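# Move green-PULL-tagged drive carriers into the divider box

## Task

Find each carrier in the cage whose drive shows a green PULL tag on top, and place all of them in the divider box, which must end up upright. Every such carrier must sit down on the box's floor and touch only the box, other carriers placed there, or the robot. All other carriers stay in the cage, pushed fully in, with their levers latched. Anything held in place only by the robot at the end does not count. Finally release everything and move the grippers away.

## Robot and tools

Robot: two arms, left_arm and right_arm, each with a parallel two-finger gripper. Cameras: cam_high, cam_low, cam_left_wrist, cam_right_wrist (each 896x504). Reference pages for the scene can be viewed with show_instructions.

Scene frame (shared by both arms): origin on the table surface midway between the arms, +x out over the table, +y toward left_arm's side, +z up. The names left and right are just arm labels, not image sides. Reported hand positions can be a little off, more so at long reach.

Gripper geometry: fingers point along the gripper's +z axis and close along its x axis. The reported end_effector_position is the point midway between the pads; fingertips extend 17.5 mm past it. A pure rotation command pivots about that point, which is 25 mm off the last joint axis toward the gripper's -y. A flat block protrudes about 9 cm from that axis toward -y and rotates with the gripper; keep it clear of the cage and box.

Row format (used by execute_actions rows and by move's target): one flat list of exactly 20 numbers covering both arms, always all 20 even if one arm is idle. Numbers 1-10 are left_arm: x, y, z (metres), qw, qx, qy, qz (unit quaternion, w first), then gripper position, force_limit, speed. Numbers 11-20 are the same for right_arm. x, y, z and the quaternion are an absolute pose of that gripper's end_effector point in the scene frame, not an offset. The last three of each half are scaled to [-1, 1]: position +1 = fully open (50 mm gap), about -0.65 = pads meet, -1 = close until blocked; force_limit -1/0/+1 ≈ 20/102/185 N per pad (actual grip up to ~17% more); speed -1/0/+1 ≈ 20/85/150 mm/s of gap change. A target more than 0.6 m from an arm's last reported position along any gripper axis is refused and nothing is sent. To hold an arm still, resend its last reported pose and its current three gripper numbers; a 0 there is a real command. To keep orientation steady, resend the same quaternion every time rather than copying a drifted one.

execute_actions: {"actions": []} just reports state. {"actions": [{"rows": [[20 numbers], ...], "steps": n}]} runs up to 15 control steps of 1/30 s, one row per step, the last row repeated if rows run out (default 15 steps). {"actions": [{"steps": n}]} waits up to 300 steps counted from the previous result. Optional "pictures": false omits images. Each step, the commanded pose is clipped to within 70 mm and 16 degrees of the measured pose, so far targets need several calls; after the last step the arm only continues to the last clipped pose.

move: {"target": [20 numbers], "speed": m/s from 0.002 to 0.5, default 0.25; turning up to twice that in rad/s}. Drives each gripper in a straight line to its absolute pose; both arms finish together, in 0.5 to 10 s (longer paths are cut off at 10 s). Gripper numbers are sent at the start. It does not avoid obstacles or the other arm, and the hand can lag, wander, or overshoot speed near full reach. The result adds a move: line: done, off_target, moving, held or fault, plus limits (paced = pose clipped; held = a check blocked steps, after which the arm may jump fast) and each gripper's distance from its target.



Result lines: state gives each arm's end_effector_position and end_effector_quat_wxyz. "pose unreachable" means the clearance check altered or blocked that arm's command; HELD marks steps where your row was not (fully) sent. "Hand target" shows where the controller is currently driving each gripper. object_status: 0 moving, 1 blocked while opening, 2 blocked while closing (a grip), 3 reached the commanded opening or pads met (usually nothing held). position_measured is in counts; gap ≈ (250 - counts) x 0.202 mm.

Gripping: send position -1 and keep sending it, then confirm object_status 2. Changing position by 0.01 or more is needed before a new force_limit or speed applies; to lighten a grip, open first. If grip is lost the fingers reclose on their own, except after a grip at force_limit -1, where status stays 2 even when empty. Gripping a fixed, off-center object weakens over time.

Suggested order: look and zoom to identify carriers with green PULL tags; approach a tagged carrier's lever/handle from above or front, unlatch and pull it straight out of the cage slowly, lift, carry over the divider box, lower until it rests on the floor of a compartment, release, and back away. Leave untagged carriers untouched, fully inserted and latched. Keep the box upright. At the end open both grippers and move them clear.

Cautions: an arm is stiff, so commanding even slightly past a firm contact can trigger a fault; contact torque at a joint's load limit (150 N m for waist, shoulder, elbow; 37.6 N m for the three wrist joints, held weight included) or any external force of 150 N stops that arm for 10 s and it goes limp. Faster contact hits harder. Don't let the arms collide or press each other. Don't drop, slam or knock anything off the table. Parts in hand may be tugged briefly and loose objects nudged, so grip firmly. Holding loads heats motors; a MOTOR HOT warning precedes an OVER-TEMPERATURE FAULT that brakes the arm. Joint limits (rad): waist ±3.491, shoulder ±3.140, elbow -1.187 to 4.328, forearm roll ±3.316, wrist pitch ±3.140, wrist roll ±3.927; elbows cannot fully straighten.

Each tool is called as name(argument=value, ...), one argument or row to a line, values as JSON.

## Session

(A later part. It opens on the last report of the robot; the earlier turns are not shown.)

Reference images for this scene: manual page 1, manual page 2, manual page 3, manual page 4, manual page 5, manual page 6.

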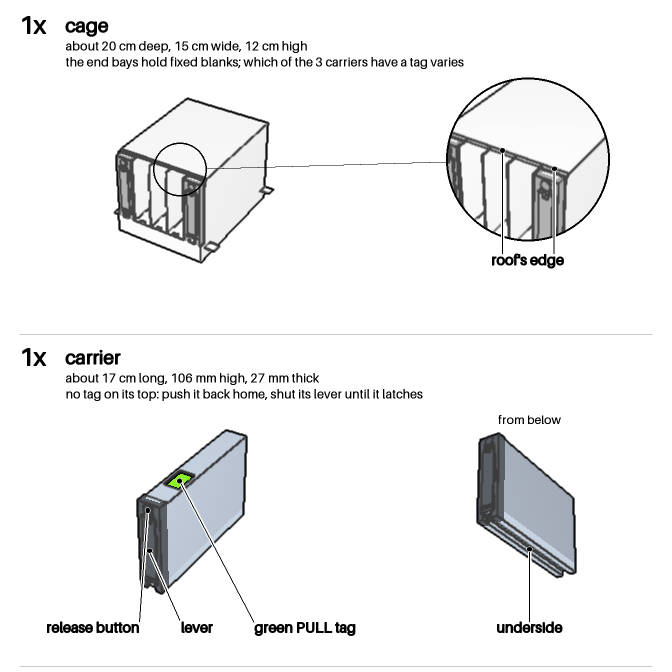

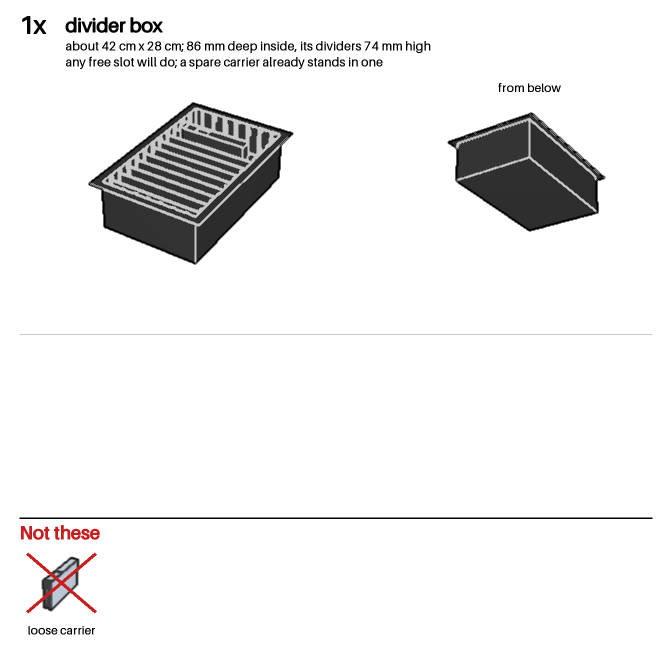

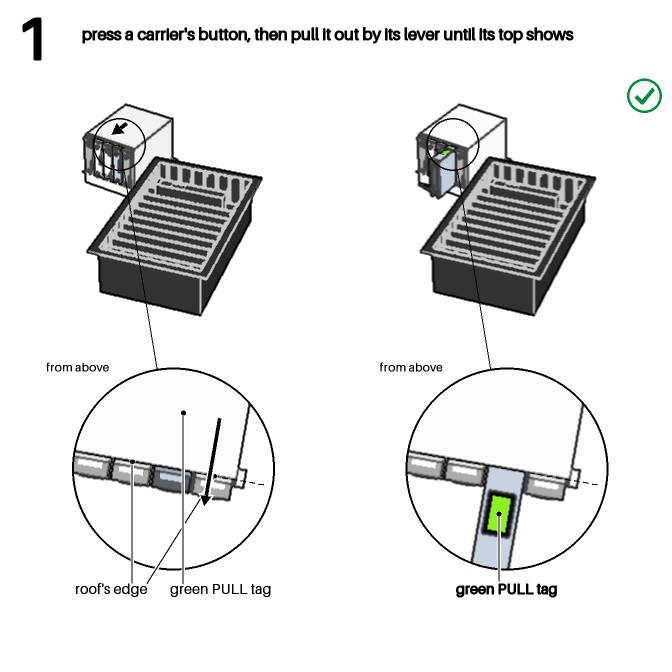

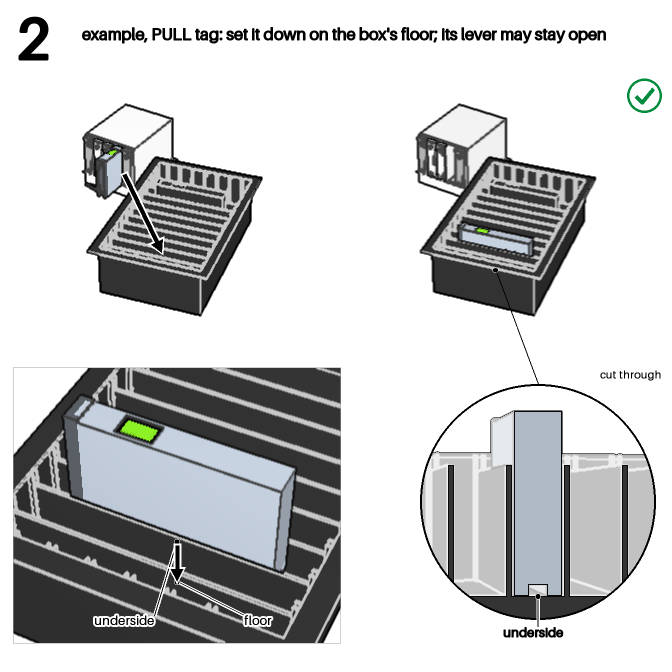

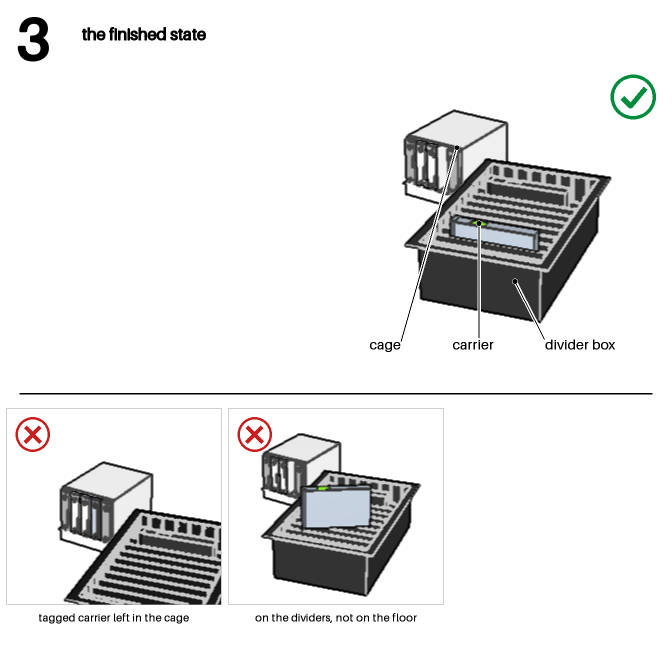

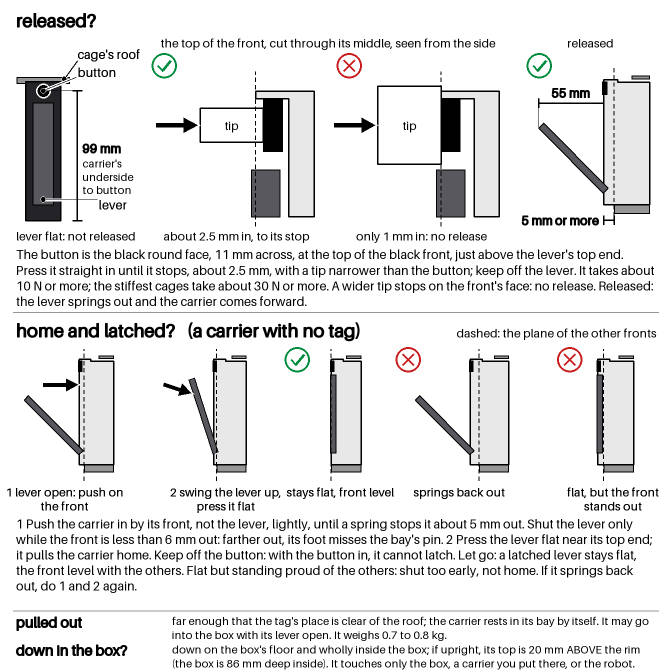

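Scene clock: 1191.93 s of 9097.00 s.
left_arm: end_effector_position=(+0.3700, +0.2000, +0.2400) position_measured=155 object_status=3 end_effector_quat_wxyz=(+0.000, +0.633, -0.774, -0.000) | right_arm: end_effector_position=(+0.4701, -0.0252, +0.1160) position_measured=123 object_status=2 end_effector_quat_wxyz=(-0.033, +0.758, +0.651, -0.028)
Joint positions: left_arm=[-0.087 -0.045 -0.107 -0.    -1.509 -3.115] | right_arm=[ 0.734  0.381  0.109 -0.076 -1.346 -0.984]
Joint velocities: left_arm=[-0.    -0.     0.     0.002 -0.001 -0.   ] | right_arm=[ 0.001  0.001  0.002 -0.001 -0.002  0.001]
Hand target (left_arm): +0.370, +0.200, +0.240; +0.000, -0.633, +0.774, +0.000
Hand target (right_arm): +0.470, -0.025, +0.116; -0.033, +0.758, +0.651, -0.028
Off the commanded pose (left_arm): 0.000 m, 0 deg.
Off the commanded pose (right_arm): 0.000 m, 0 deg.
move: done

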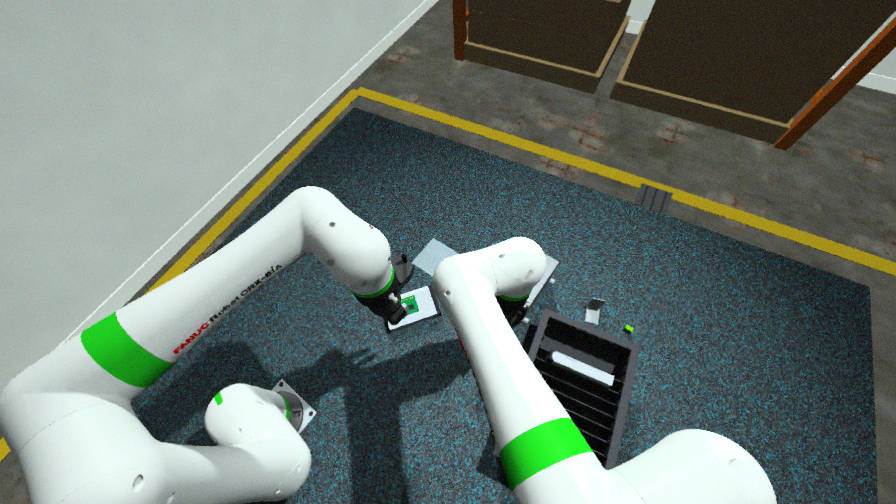

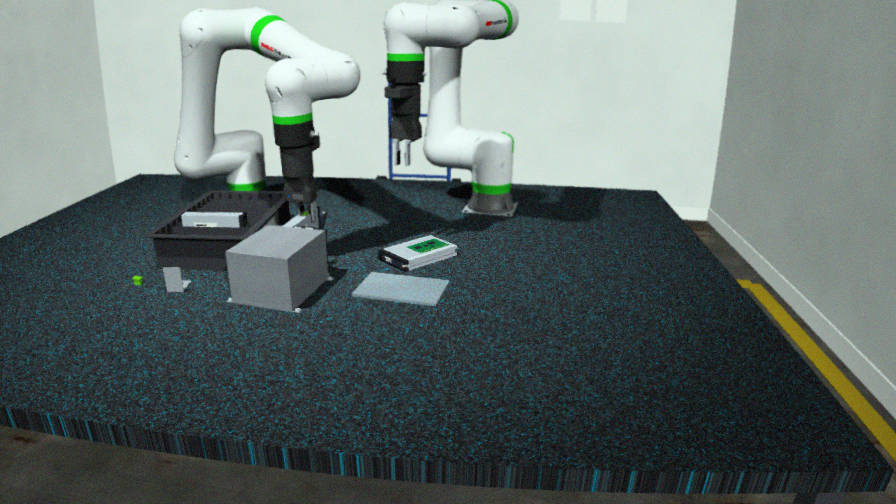

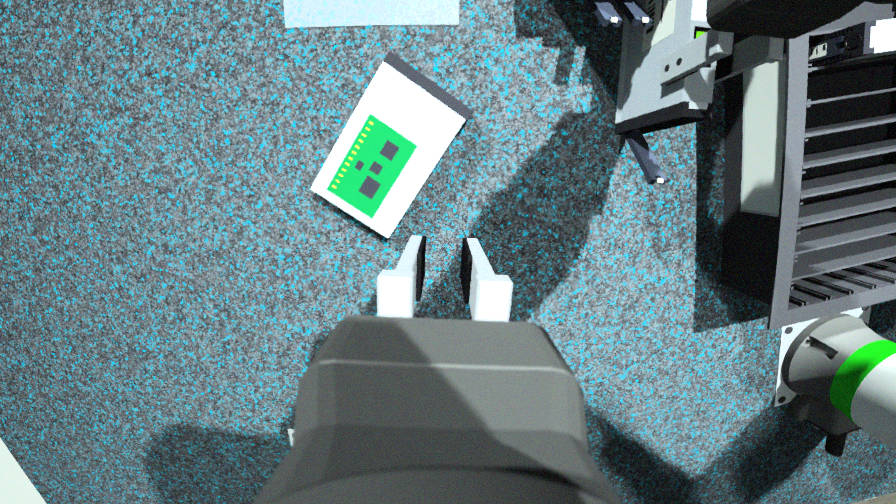

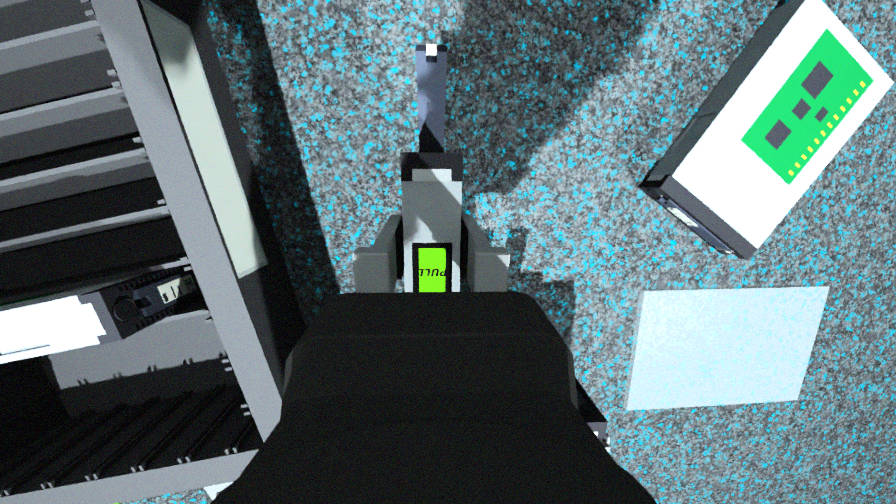

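zoom_image(
  camera="cam_left_wrist",
  region=[590,40,750,200],
)

Region (590, 40, 750, 200) of cam_left_wrist's 896x504 image, scaled by 3.150, with more detail than that image has.

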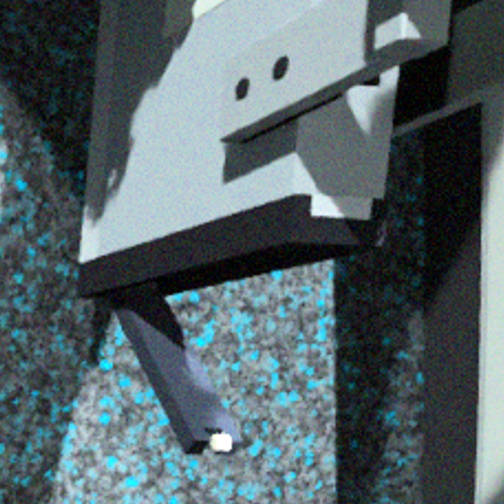

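zoom_image(
  camera="cam_low",
  region=[240,170,360,270],
)

zoom_image(
  camera="cam_left_wrist",
  region=[560,0,760,120],
)

Region (240, 170, 360, 270) of cam_low's 896x504 image, scaled by 4.200, with more detail than that image has.

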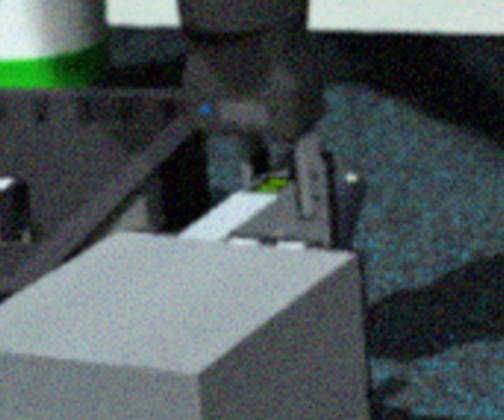

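Region (560, 0, 760, 120) of cam_left_wrist's 896x504 image, scaled by 2.520, with more detail than that image has; it fills the top 302 rows of this view, and the rest is white.

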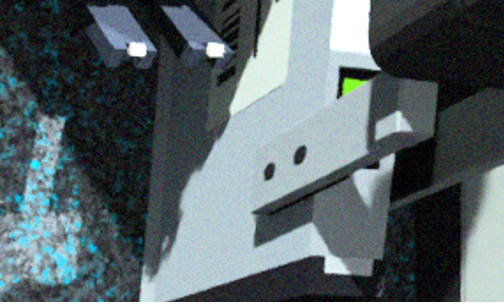

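move(
  target=[0.37,0.20,0.24,0,0.6327,-0.7744,0,-0.02,0,0.5,0.4678,-0.0248,0.116,-0.0331,0.7580,0.6508,-0.0284,-0.97,0.4,-0.3],
  speed=0.004,
)

zoom_image(
  camera="cam_left_wrist",
  region=[590,40,750,200],
)

Scene clock: 1229.43 s of 9097.00 s.
left_arm: end_effector_position=(+0.3700, +0.2000, +0.2400) position_measured=155 object_status=3 end_effector_quat_wxyz=(+0.000, +0.633, -0.774, -0.000) | right_arm: end_effector_position=(+0.4678, -0.0248, +0.1160) position_measured=123 object_status=2 end_effector_quat_wxyz=(-0.033, +0.758, +0.651, -0.028)
Joint positions: left_arm=[-0.087 -0.045 -0.107  0.    -1.509 -3.115] | right_arm=[ 0.737  0.377  0.103 -0.076 -1.345 -0.988]
Joint velocities: left_arm=[ 0.    -0.     0.    -0.     0.    -0.001] | right_arm=[ 0.001 -0.001 -0.     0.     0.    -0.001]
Hand target (left_arm): +0.370, +0.200, +0.240; +0.000, -0.633, +0.774, +0.000
Hand target (right_arm): +0.468, -0.025, +0.116; -0.033, +0.758, +0.651, -0.028
Off the commanded pose (left_arm): 0.000 m, 0 deg.
Off the commanded pose (right_arm): 0.000 m, 0 deg.
After step 90, 33.70 s passed at rest.
move: done

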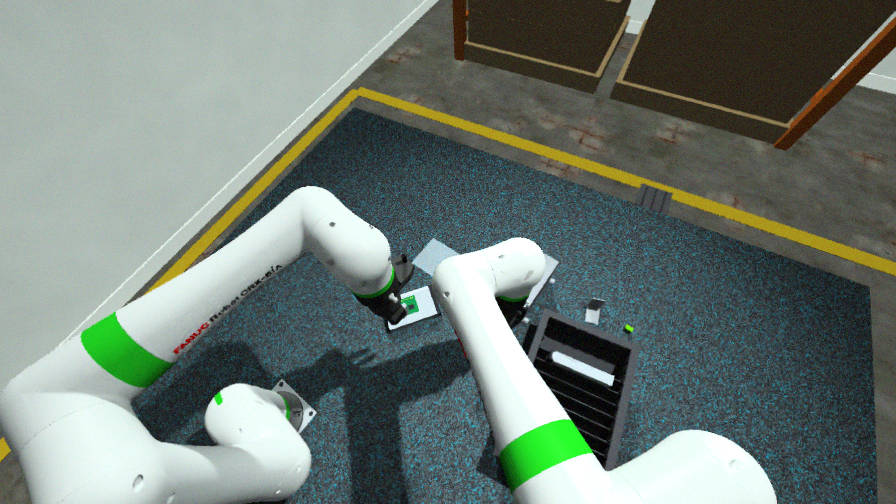

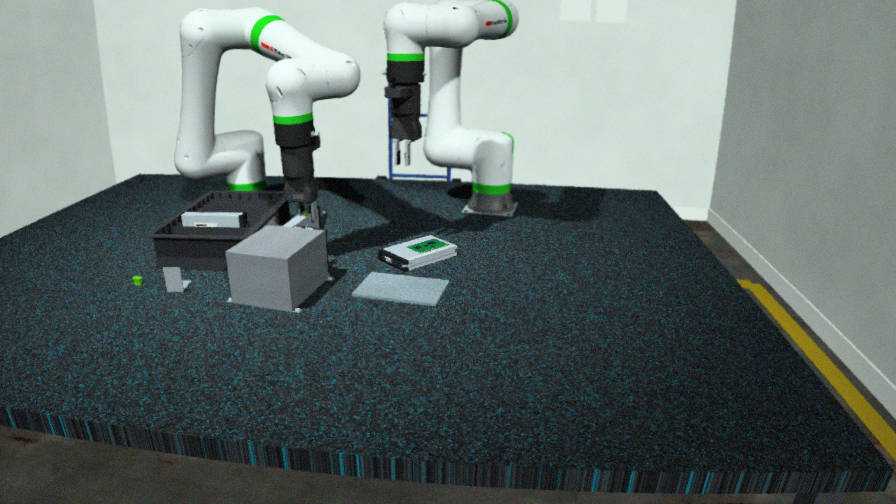

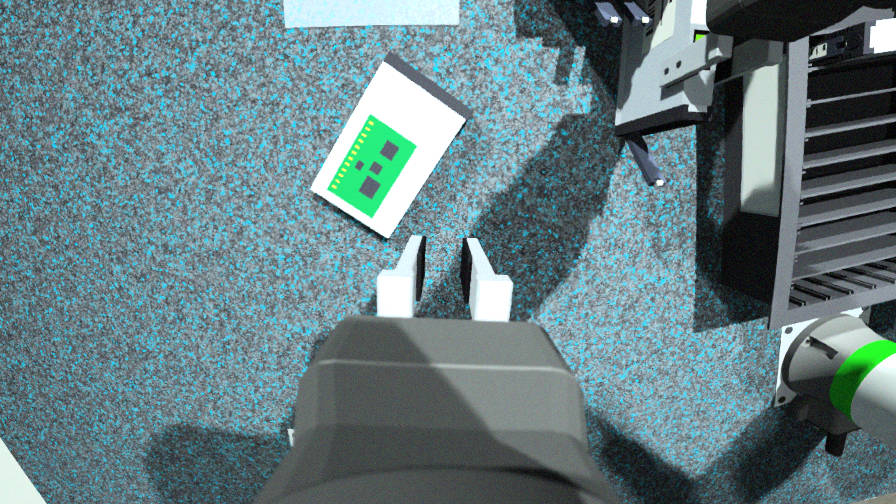

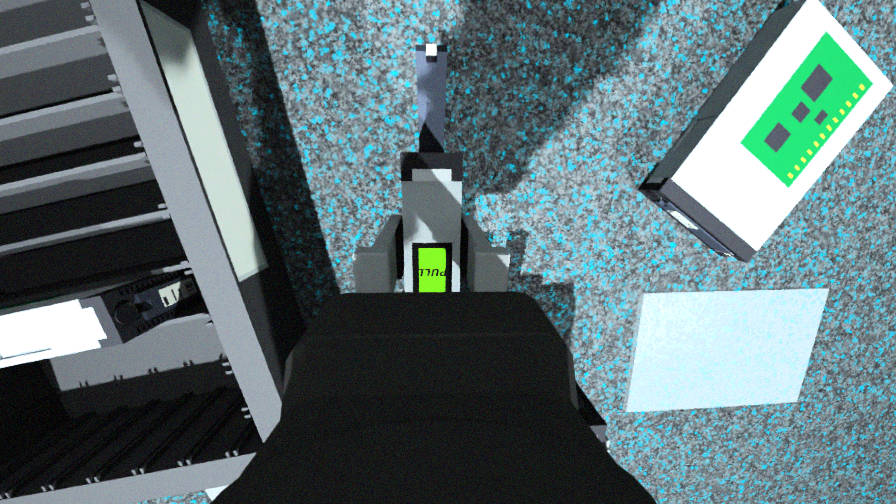

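Region (590, 40, 750, 200) of cam_left_wrist's 896x504 image, scaled by 3.150, with more detail than that image has.

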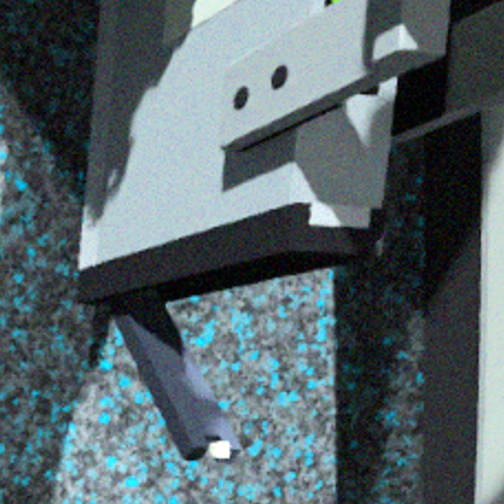

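move(
  target=[0.37,0.20,0.24,0,0.6327,-0.7744,0,-0.02,0,0.5,0.4579,-0.0233,0.116,-0.0331,0.7580,0.6508,-0.0284,-0.97,0.4,-0.3],
  speed=0.006,
)

zoom_image(
  camera="cam_left_wrist",
  region=[590,40,750,200],
)

Scene clock: 1234.00 s of 9097.00 s.
left_arm: end_effector_position=(+0.3700, +0.2000, +0.2400) position_measured=155 object_status=3 end_effector_quat_wxyz=(+0.000, +0.633, -0.774, -0.000) | right_arm: end_effector_position=(+0.4579, -0.0233, +0.1160) position_measured=123 object_status=2 end_effector_quat_wxyz=(-0.033, +0.758, +0.651, -0.028)
Joint positions: left_arm=[-0.087 -0.045 -0.107 -0.    -1.509 -3.115] | right_arm=[ 0.752  0.36   0.081 -0.076 -1.338 -1.002]
Joint velocities: left_arm=[-0.002  0.     0.    -0.001 -0.     0.002] | right_arm=[ 0.003 -0.001 -0.001 -0.     0.    -0.   ]
Hand target (left_arm): +0.370, +0.200, +0.240; +0.000, -0.633, +0.774, +0.000
Hand target (right_arm): +0.458, -0.023, +0.116; -0.033, +0.758, +0.651, -0.028
Off the commanded pose (left_arm): 0.000 m, 0 deg.
Off the commanded pose (right_arm): 0.000 m, 0 deg.
move: done

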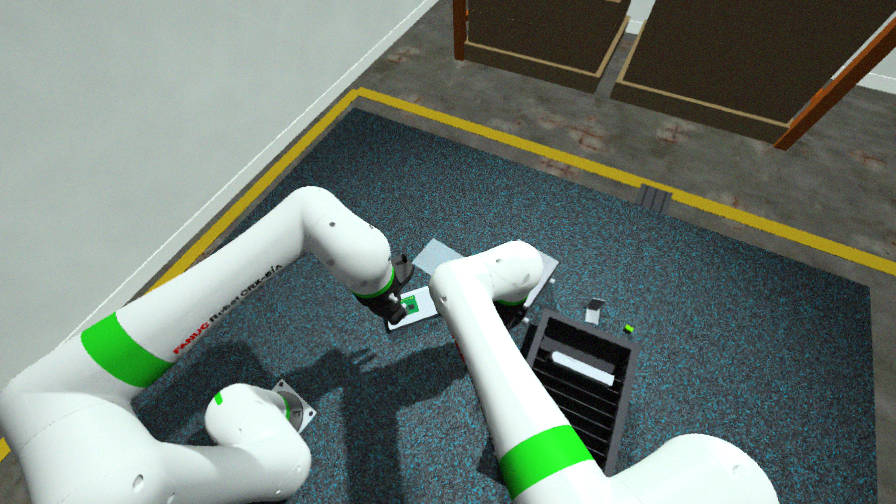

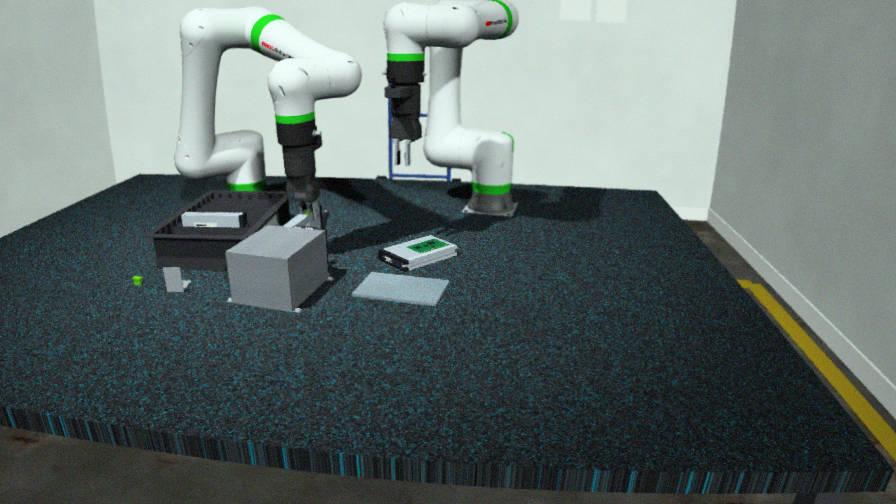

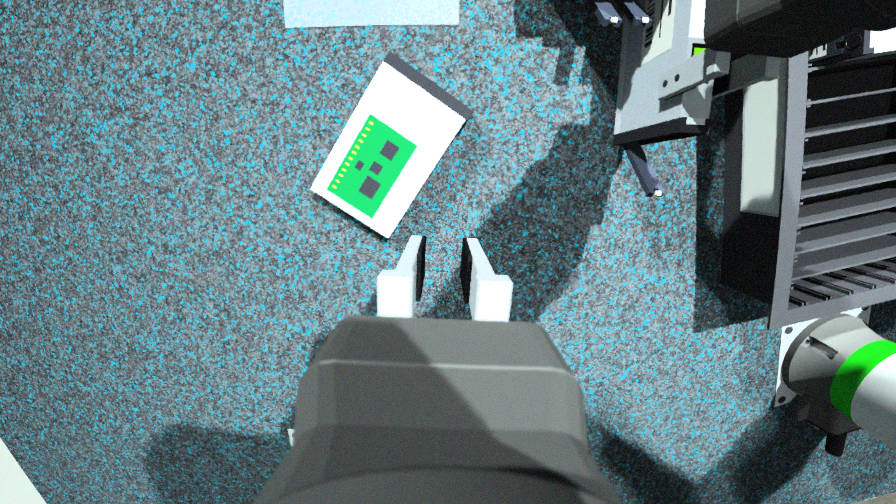

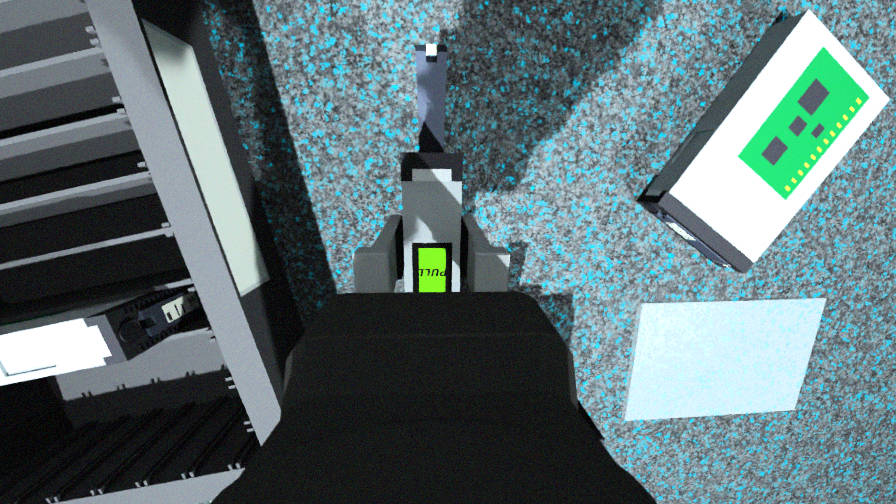

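Region (590, 40, 750, 200) of cam_left_wrist's 896x504 image, scaled by 3.150, with more detail than that image has.

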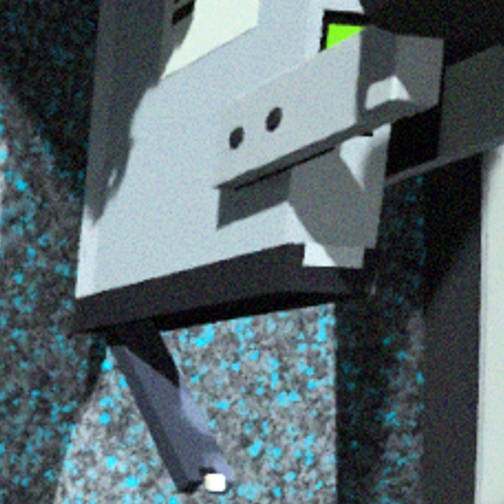

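move(
  target=[0.37,0.20,0.24,0,0.6327,-0.7744,0,-0.02,0,0.5,0.4332,-0.0195,0.1165,-0.0331,0.7580,0.6508,-0.0284,-0.97,0.4,-0.3],
  speed=0.012,
)

Scene clock: 1240.33 s of 9097.00 s.
left_arm: end_effector_position=(+0.3700, +0.2000, +0.2400) position_measured=155 object_status=3 end_effector_quat_wxyz=(+0.000, +0.633, -0.774, -0.000) | right_arm: end_effector_position=(+0.4333, -0.0195, +0.1165) position_measured=123 object_status=2 end_effector_quat_wxyz=(-0.033, +0.758, +0.651, -0.028)
Joint positions: left_arm=[-0.087 -0.045 -0.107 -0.    -1.509 -3.115] | right_arm=[ 0.792  0.318  0.027 -0.078 -1.323 -1.04 ]
Joint velocities: left_arm=[ 0.    -0.    -0.001 -0.     0.001 -0.   ] | right_arm=[ 0.001 -0.002 -0.002 -0.     0.001 -0.001]
Hand target (left_arm): +0.370, +0.200, +0.240; +0.000, -0.633, +0.774, +0.000
Hand target (right_arm): +0.433, -0.020, +0.117; -0.033, +0.758, +0.651, -0.028
Off the commanded pose (left_arm): 0.000 m, 0 deg.
Off the commanded pose (right_arm): 0.000 m, 0 deg.
After step 90, 1.03 s passed at rest.
move: done

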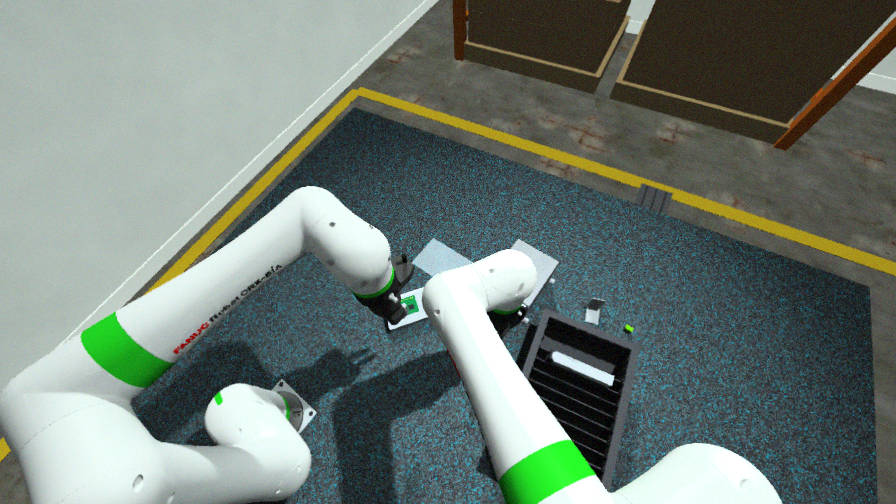

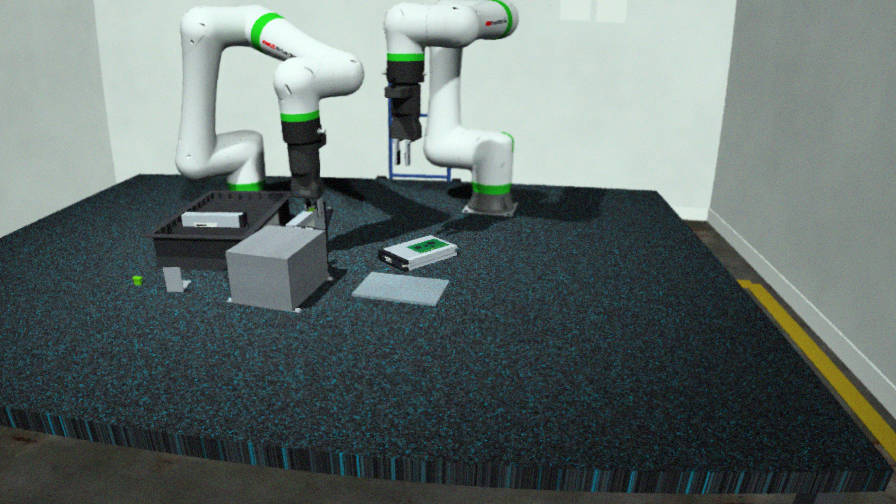

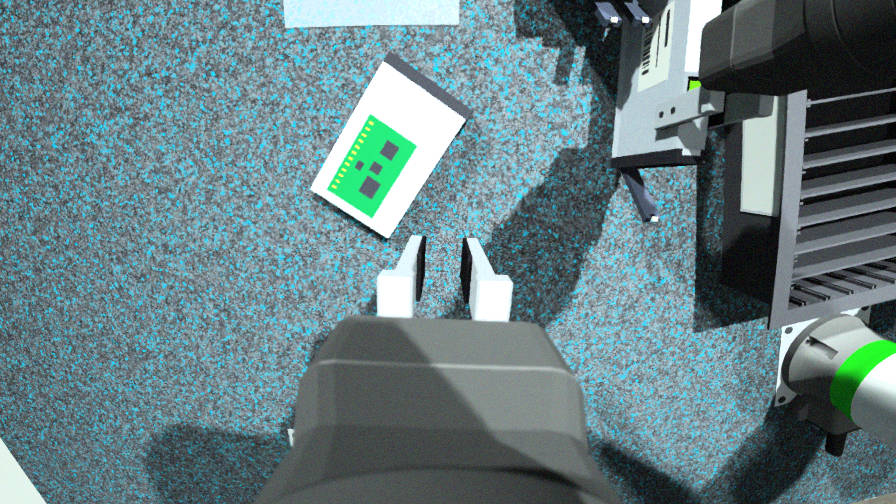

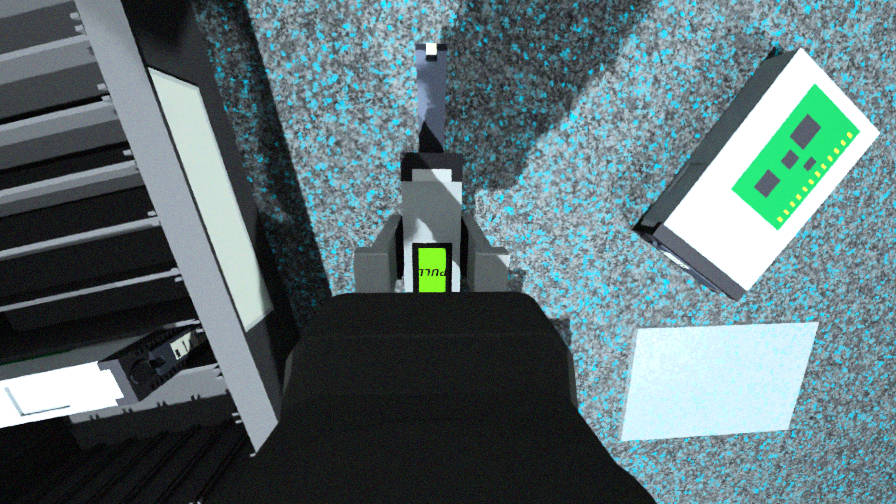

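zoom_image(
  camera="cam_low",
  region=[240,170,360,270],
)

zoom_image(
  camera="cam_left_wrist",
  region=[580,0,800,220],
)

Region (240, 170, 360, 270) of cam_low's 896x504 image, scaled by 4.200, with more detail than that image has.

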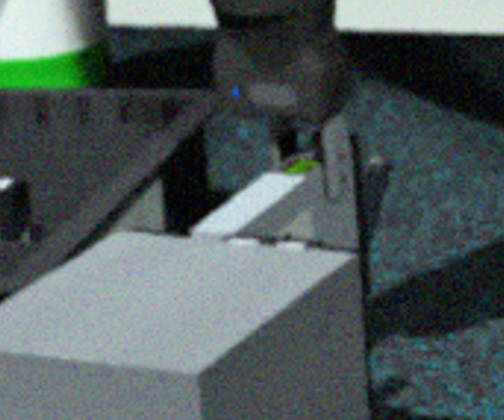

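Region (580, 0, 800, 220) of cam_left_wrist's 896x504 image, scaled by 2.291, with more detail than that image has.

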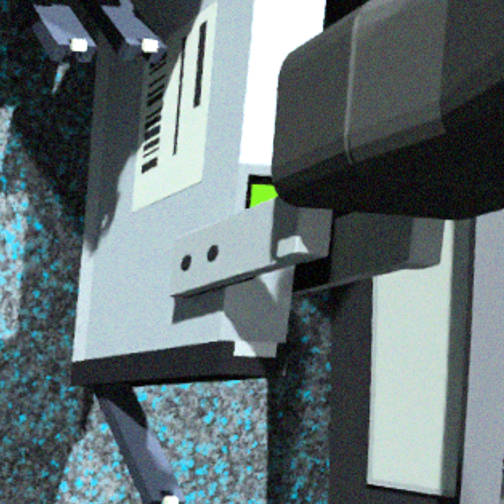

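move(
  target=[0.37,0.20,0.24,0,0.6327,-0.7744,0,-0.02,0,0.5,0.4213,-0.0177,0.118,-0.0331,0.7580,0.6508,-0.0284,-0.97,0.4,-0.3],
  speed=0.015,
)

zoom_image(
  camera="cam_low",
  region=[240,170,360,270],
)

Scene clock: 1253.73 s of 9097.00 s.
left_arm: end_effector_position=(+0.3700, +0.2000, +0.2400) position_measured=155 object_status=3 end_effector_quat_wxyz=(+0.000, +0.633, -0.774, -0.000) | right_arm: end_effector_position=(+0.4214, -0.0177, +0.1180) position_measured=123 object_status=2 end_effector_quat_wxyz=(-0.033, +0.758, +0.651, -0.028)
Joint positions: left_arm=[-0.087 -0.045 -0.107 -0.    -1.509 -3.115] | right_arm=[ 0.812  0.298  0.004 -0.079 -1.319 -1.059]
Joint velocities: left_arm=[ 0.002  0.    -0.     0.001  0.001 -0.   ] | right_arm=[ 0.001 -0.002 -0.002  0.     0.    -0.002]
Hand target (left_arm): +0.370, +0.200, +0.240; +0.000, -0.633, +0.774, +0.000
Hand target (right_arm): +0.421, -0.018, +0.118; -0.033, +0.758, +0.651, -0.028
Off the commanded pose (left_arm): 0.000 m, 0 deg.
Off the commanded pose (right_arm): 0.000 m, 0 deg.
After step 90, 9.37 s passed at rest.
move: done

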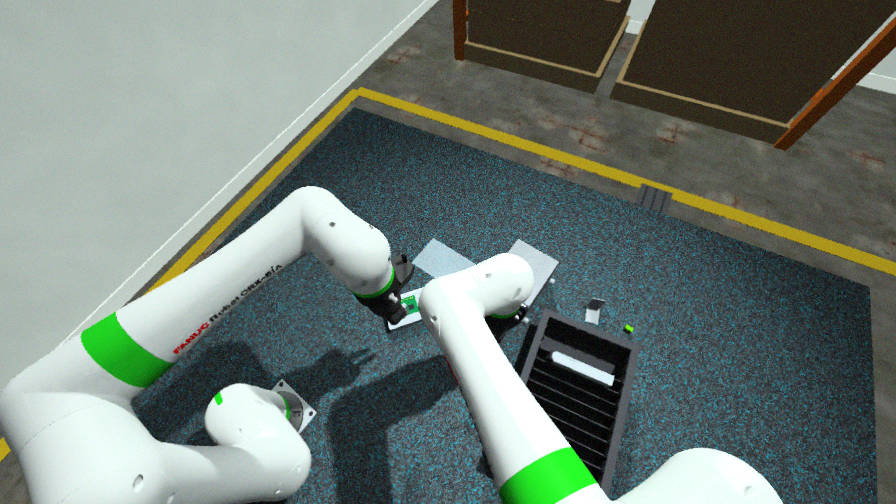

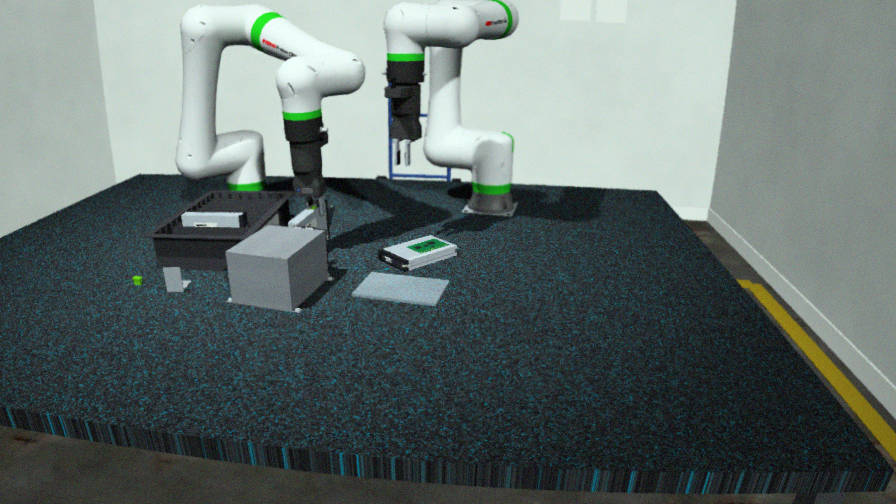

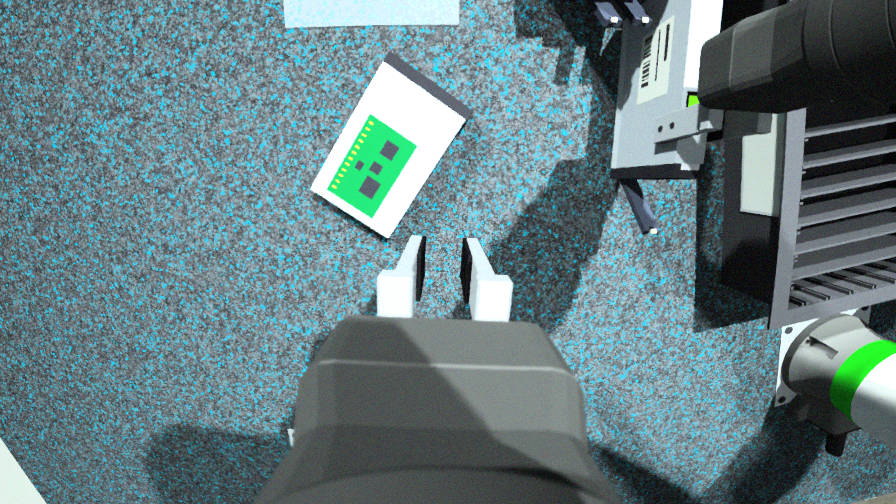

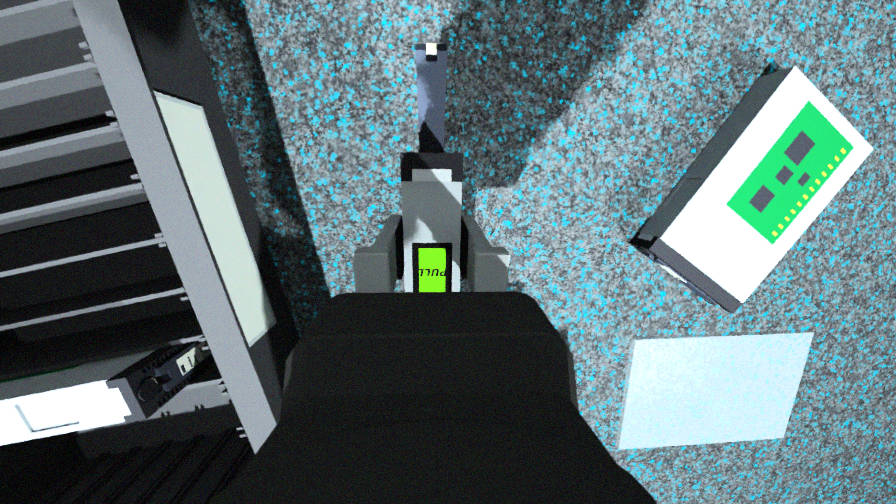

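Region (240, 170, 360, 270) of cam_low's 896x504 image, scaled by 4.200, with more detail than that image has.

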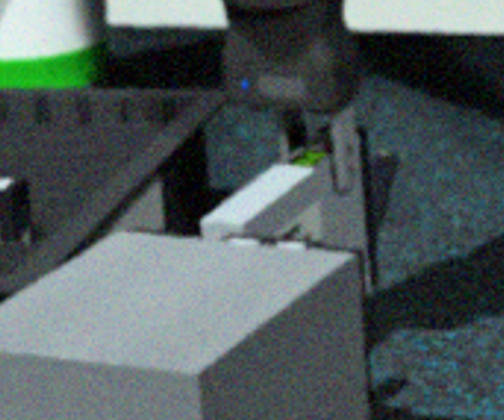

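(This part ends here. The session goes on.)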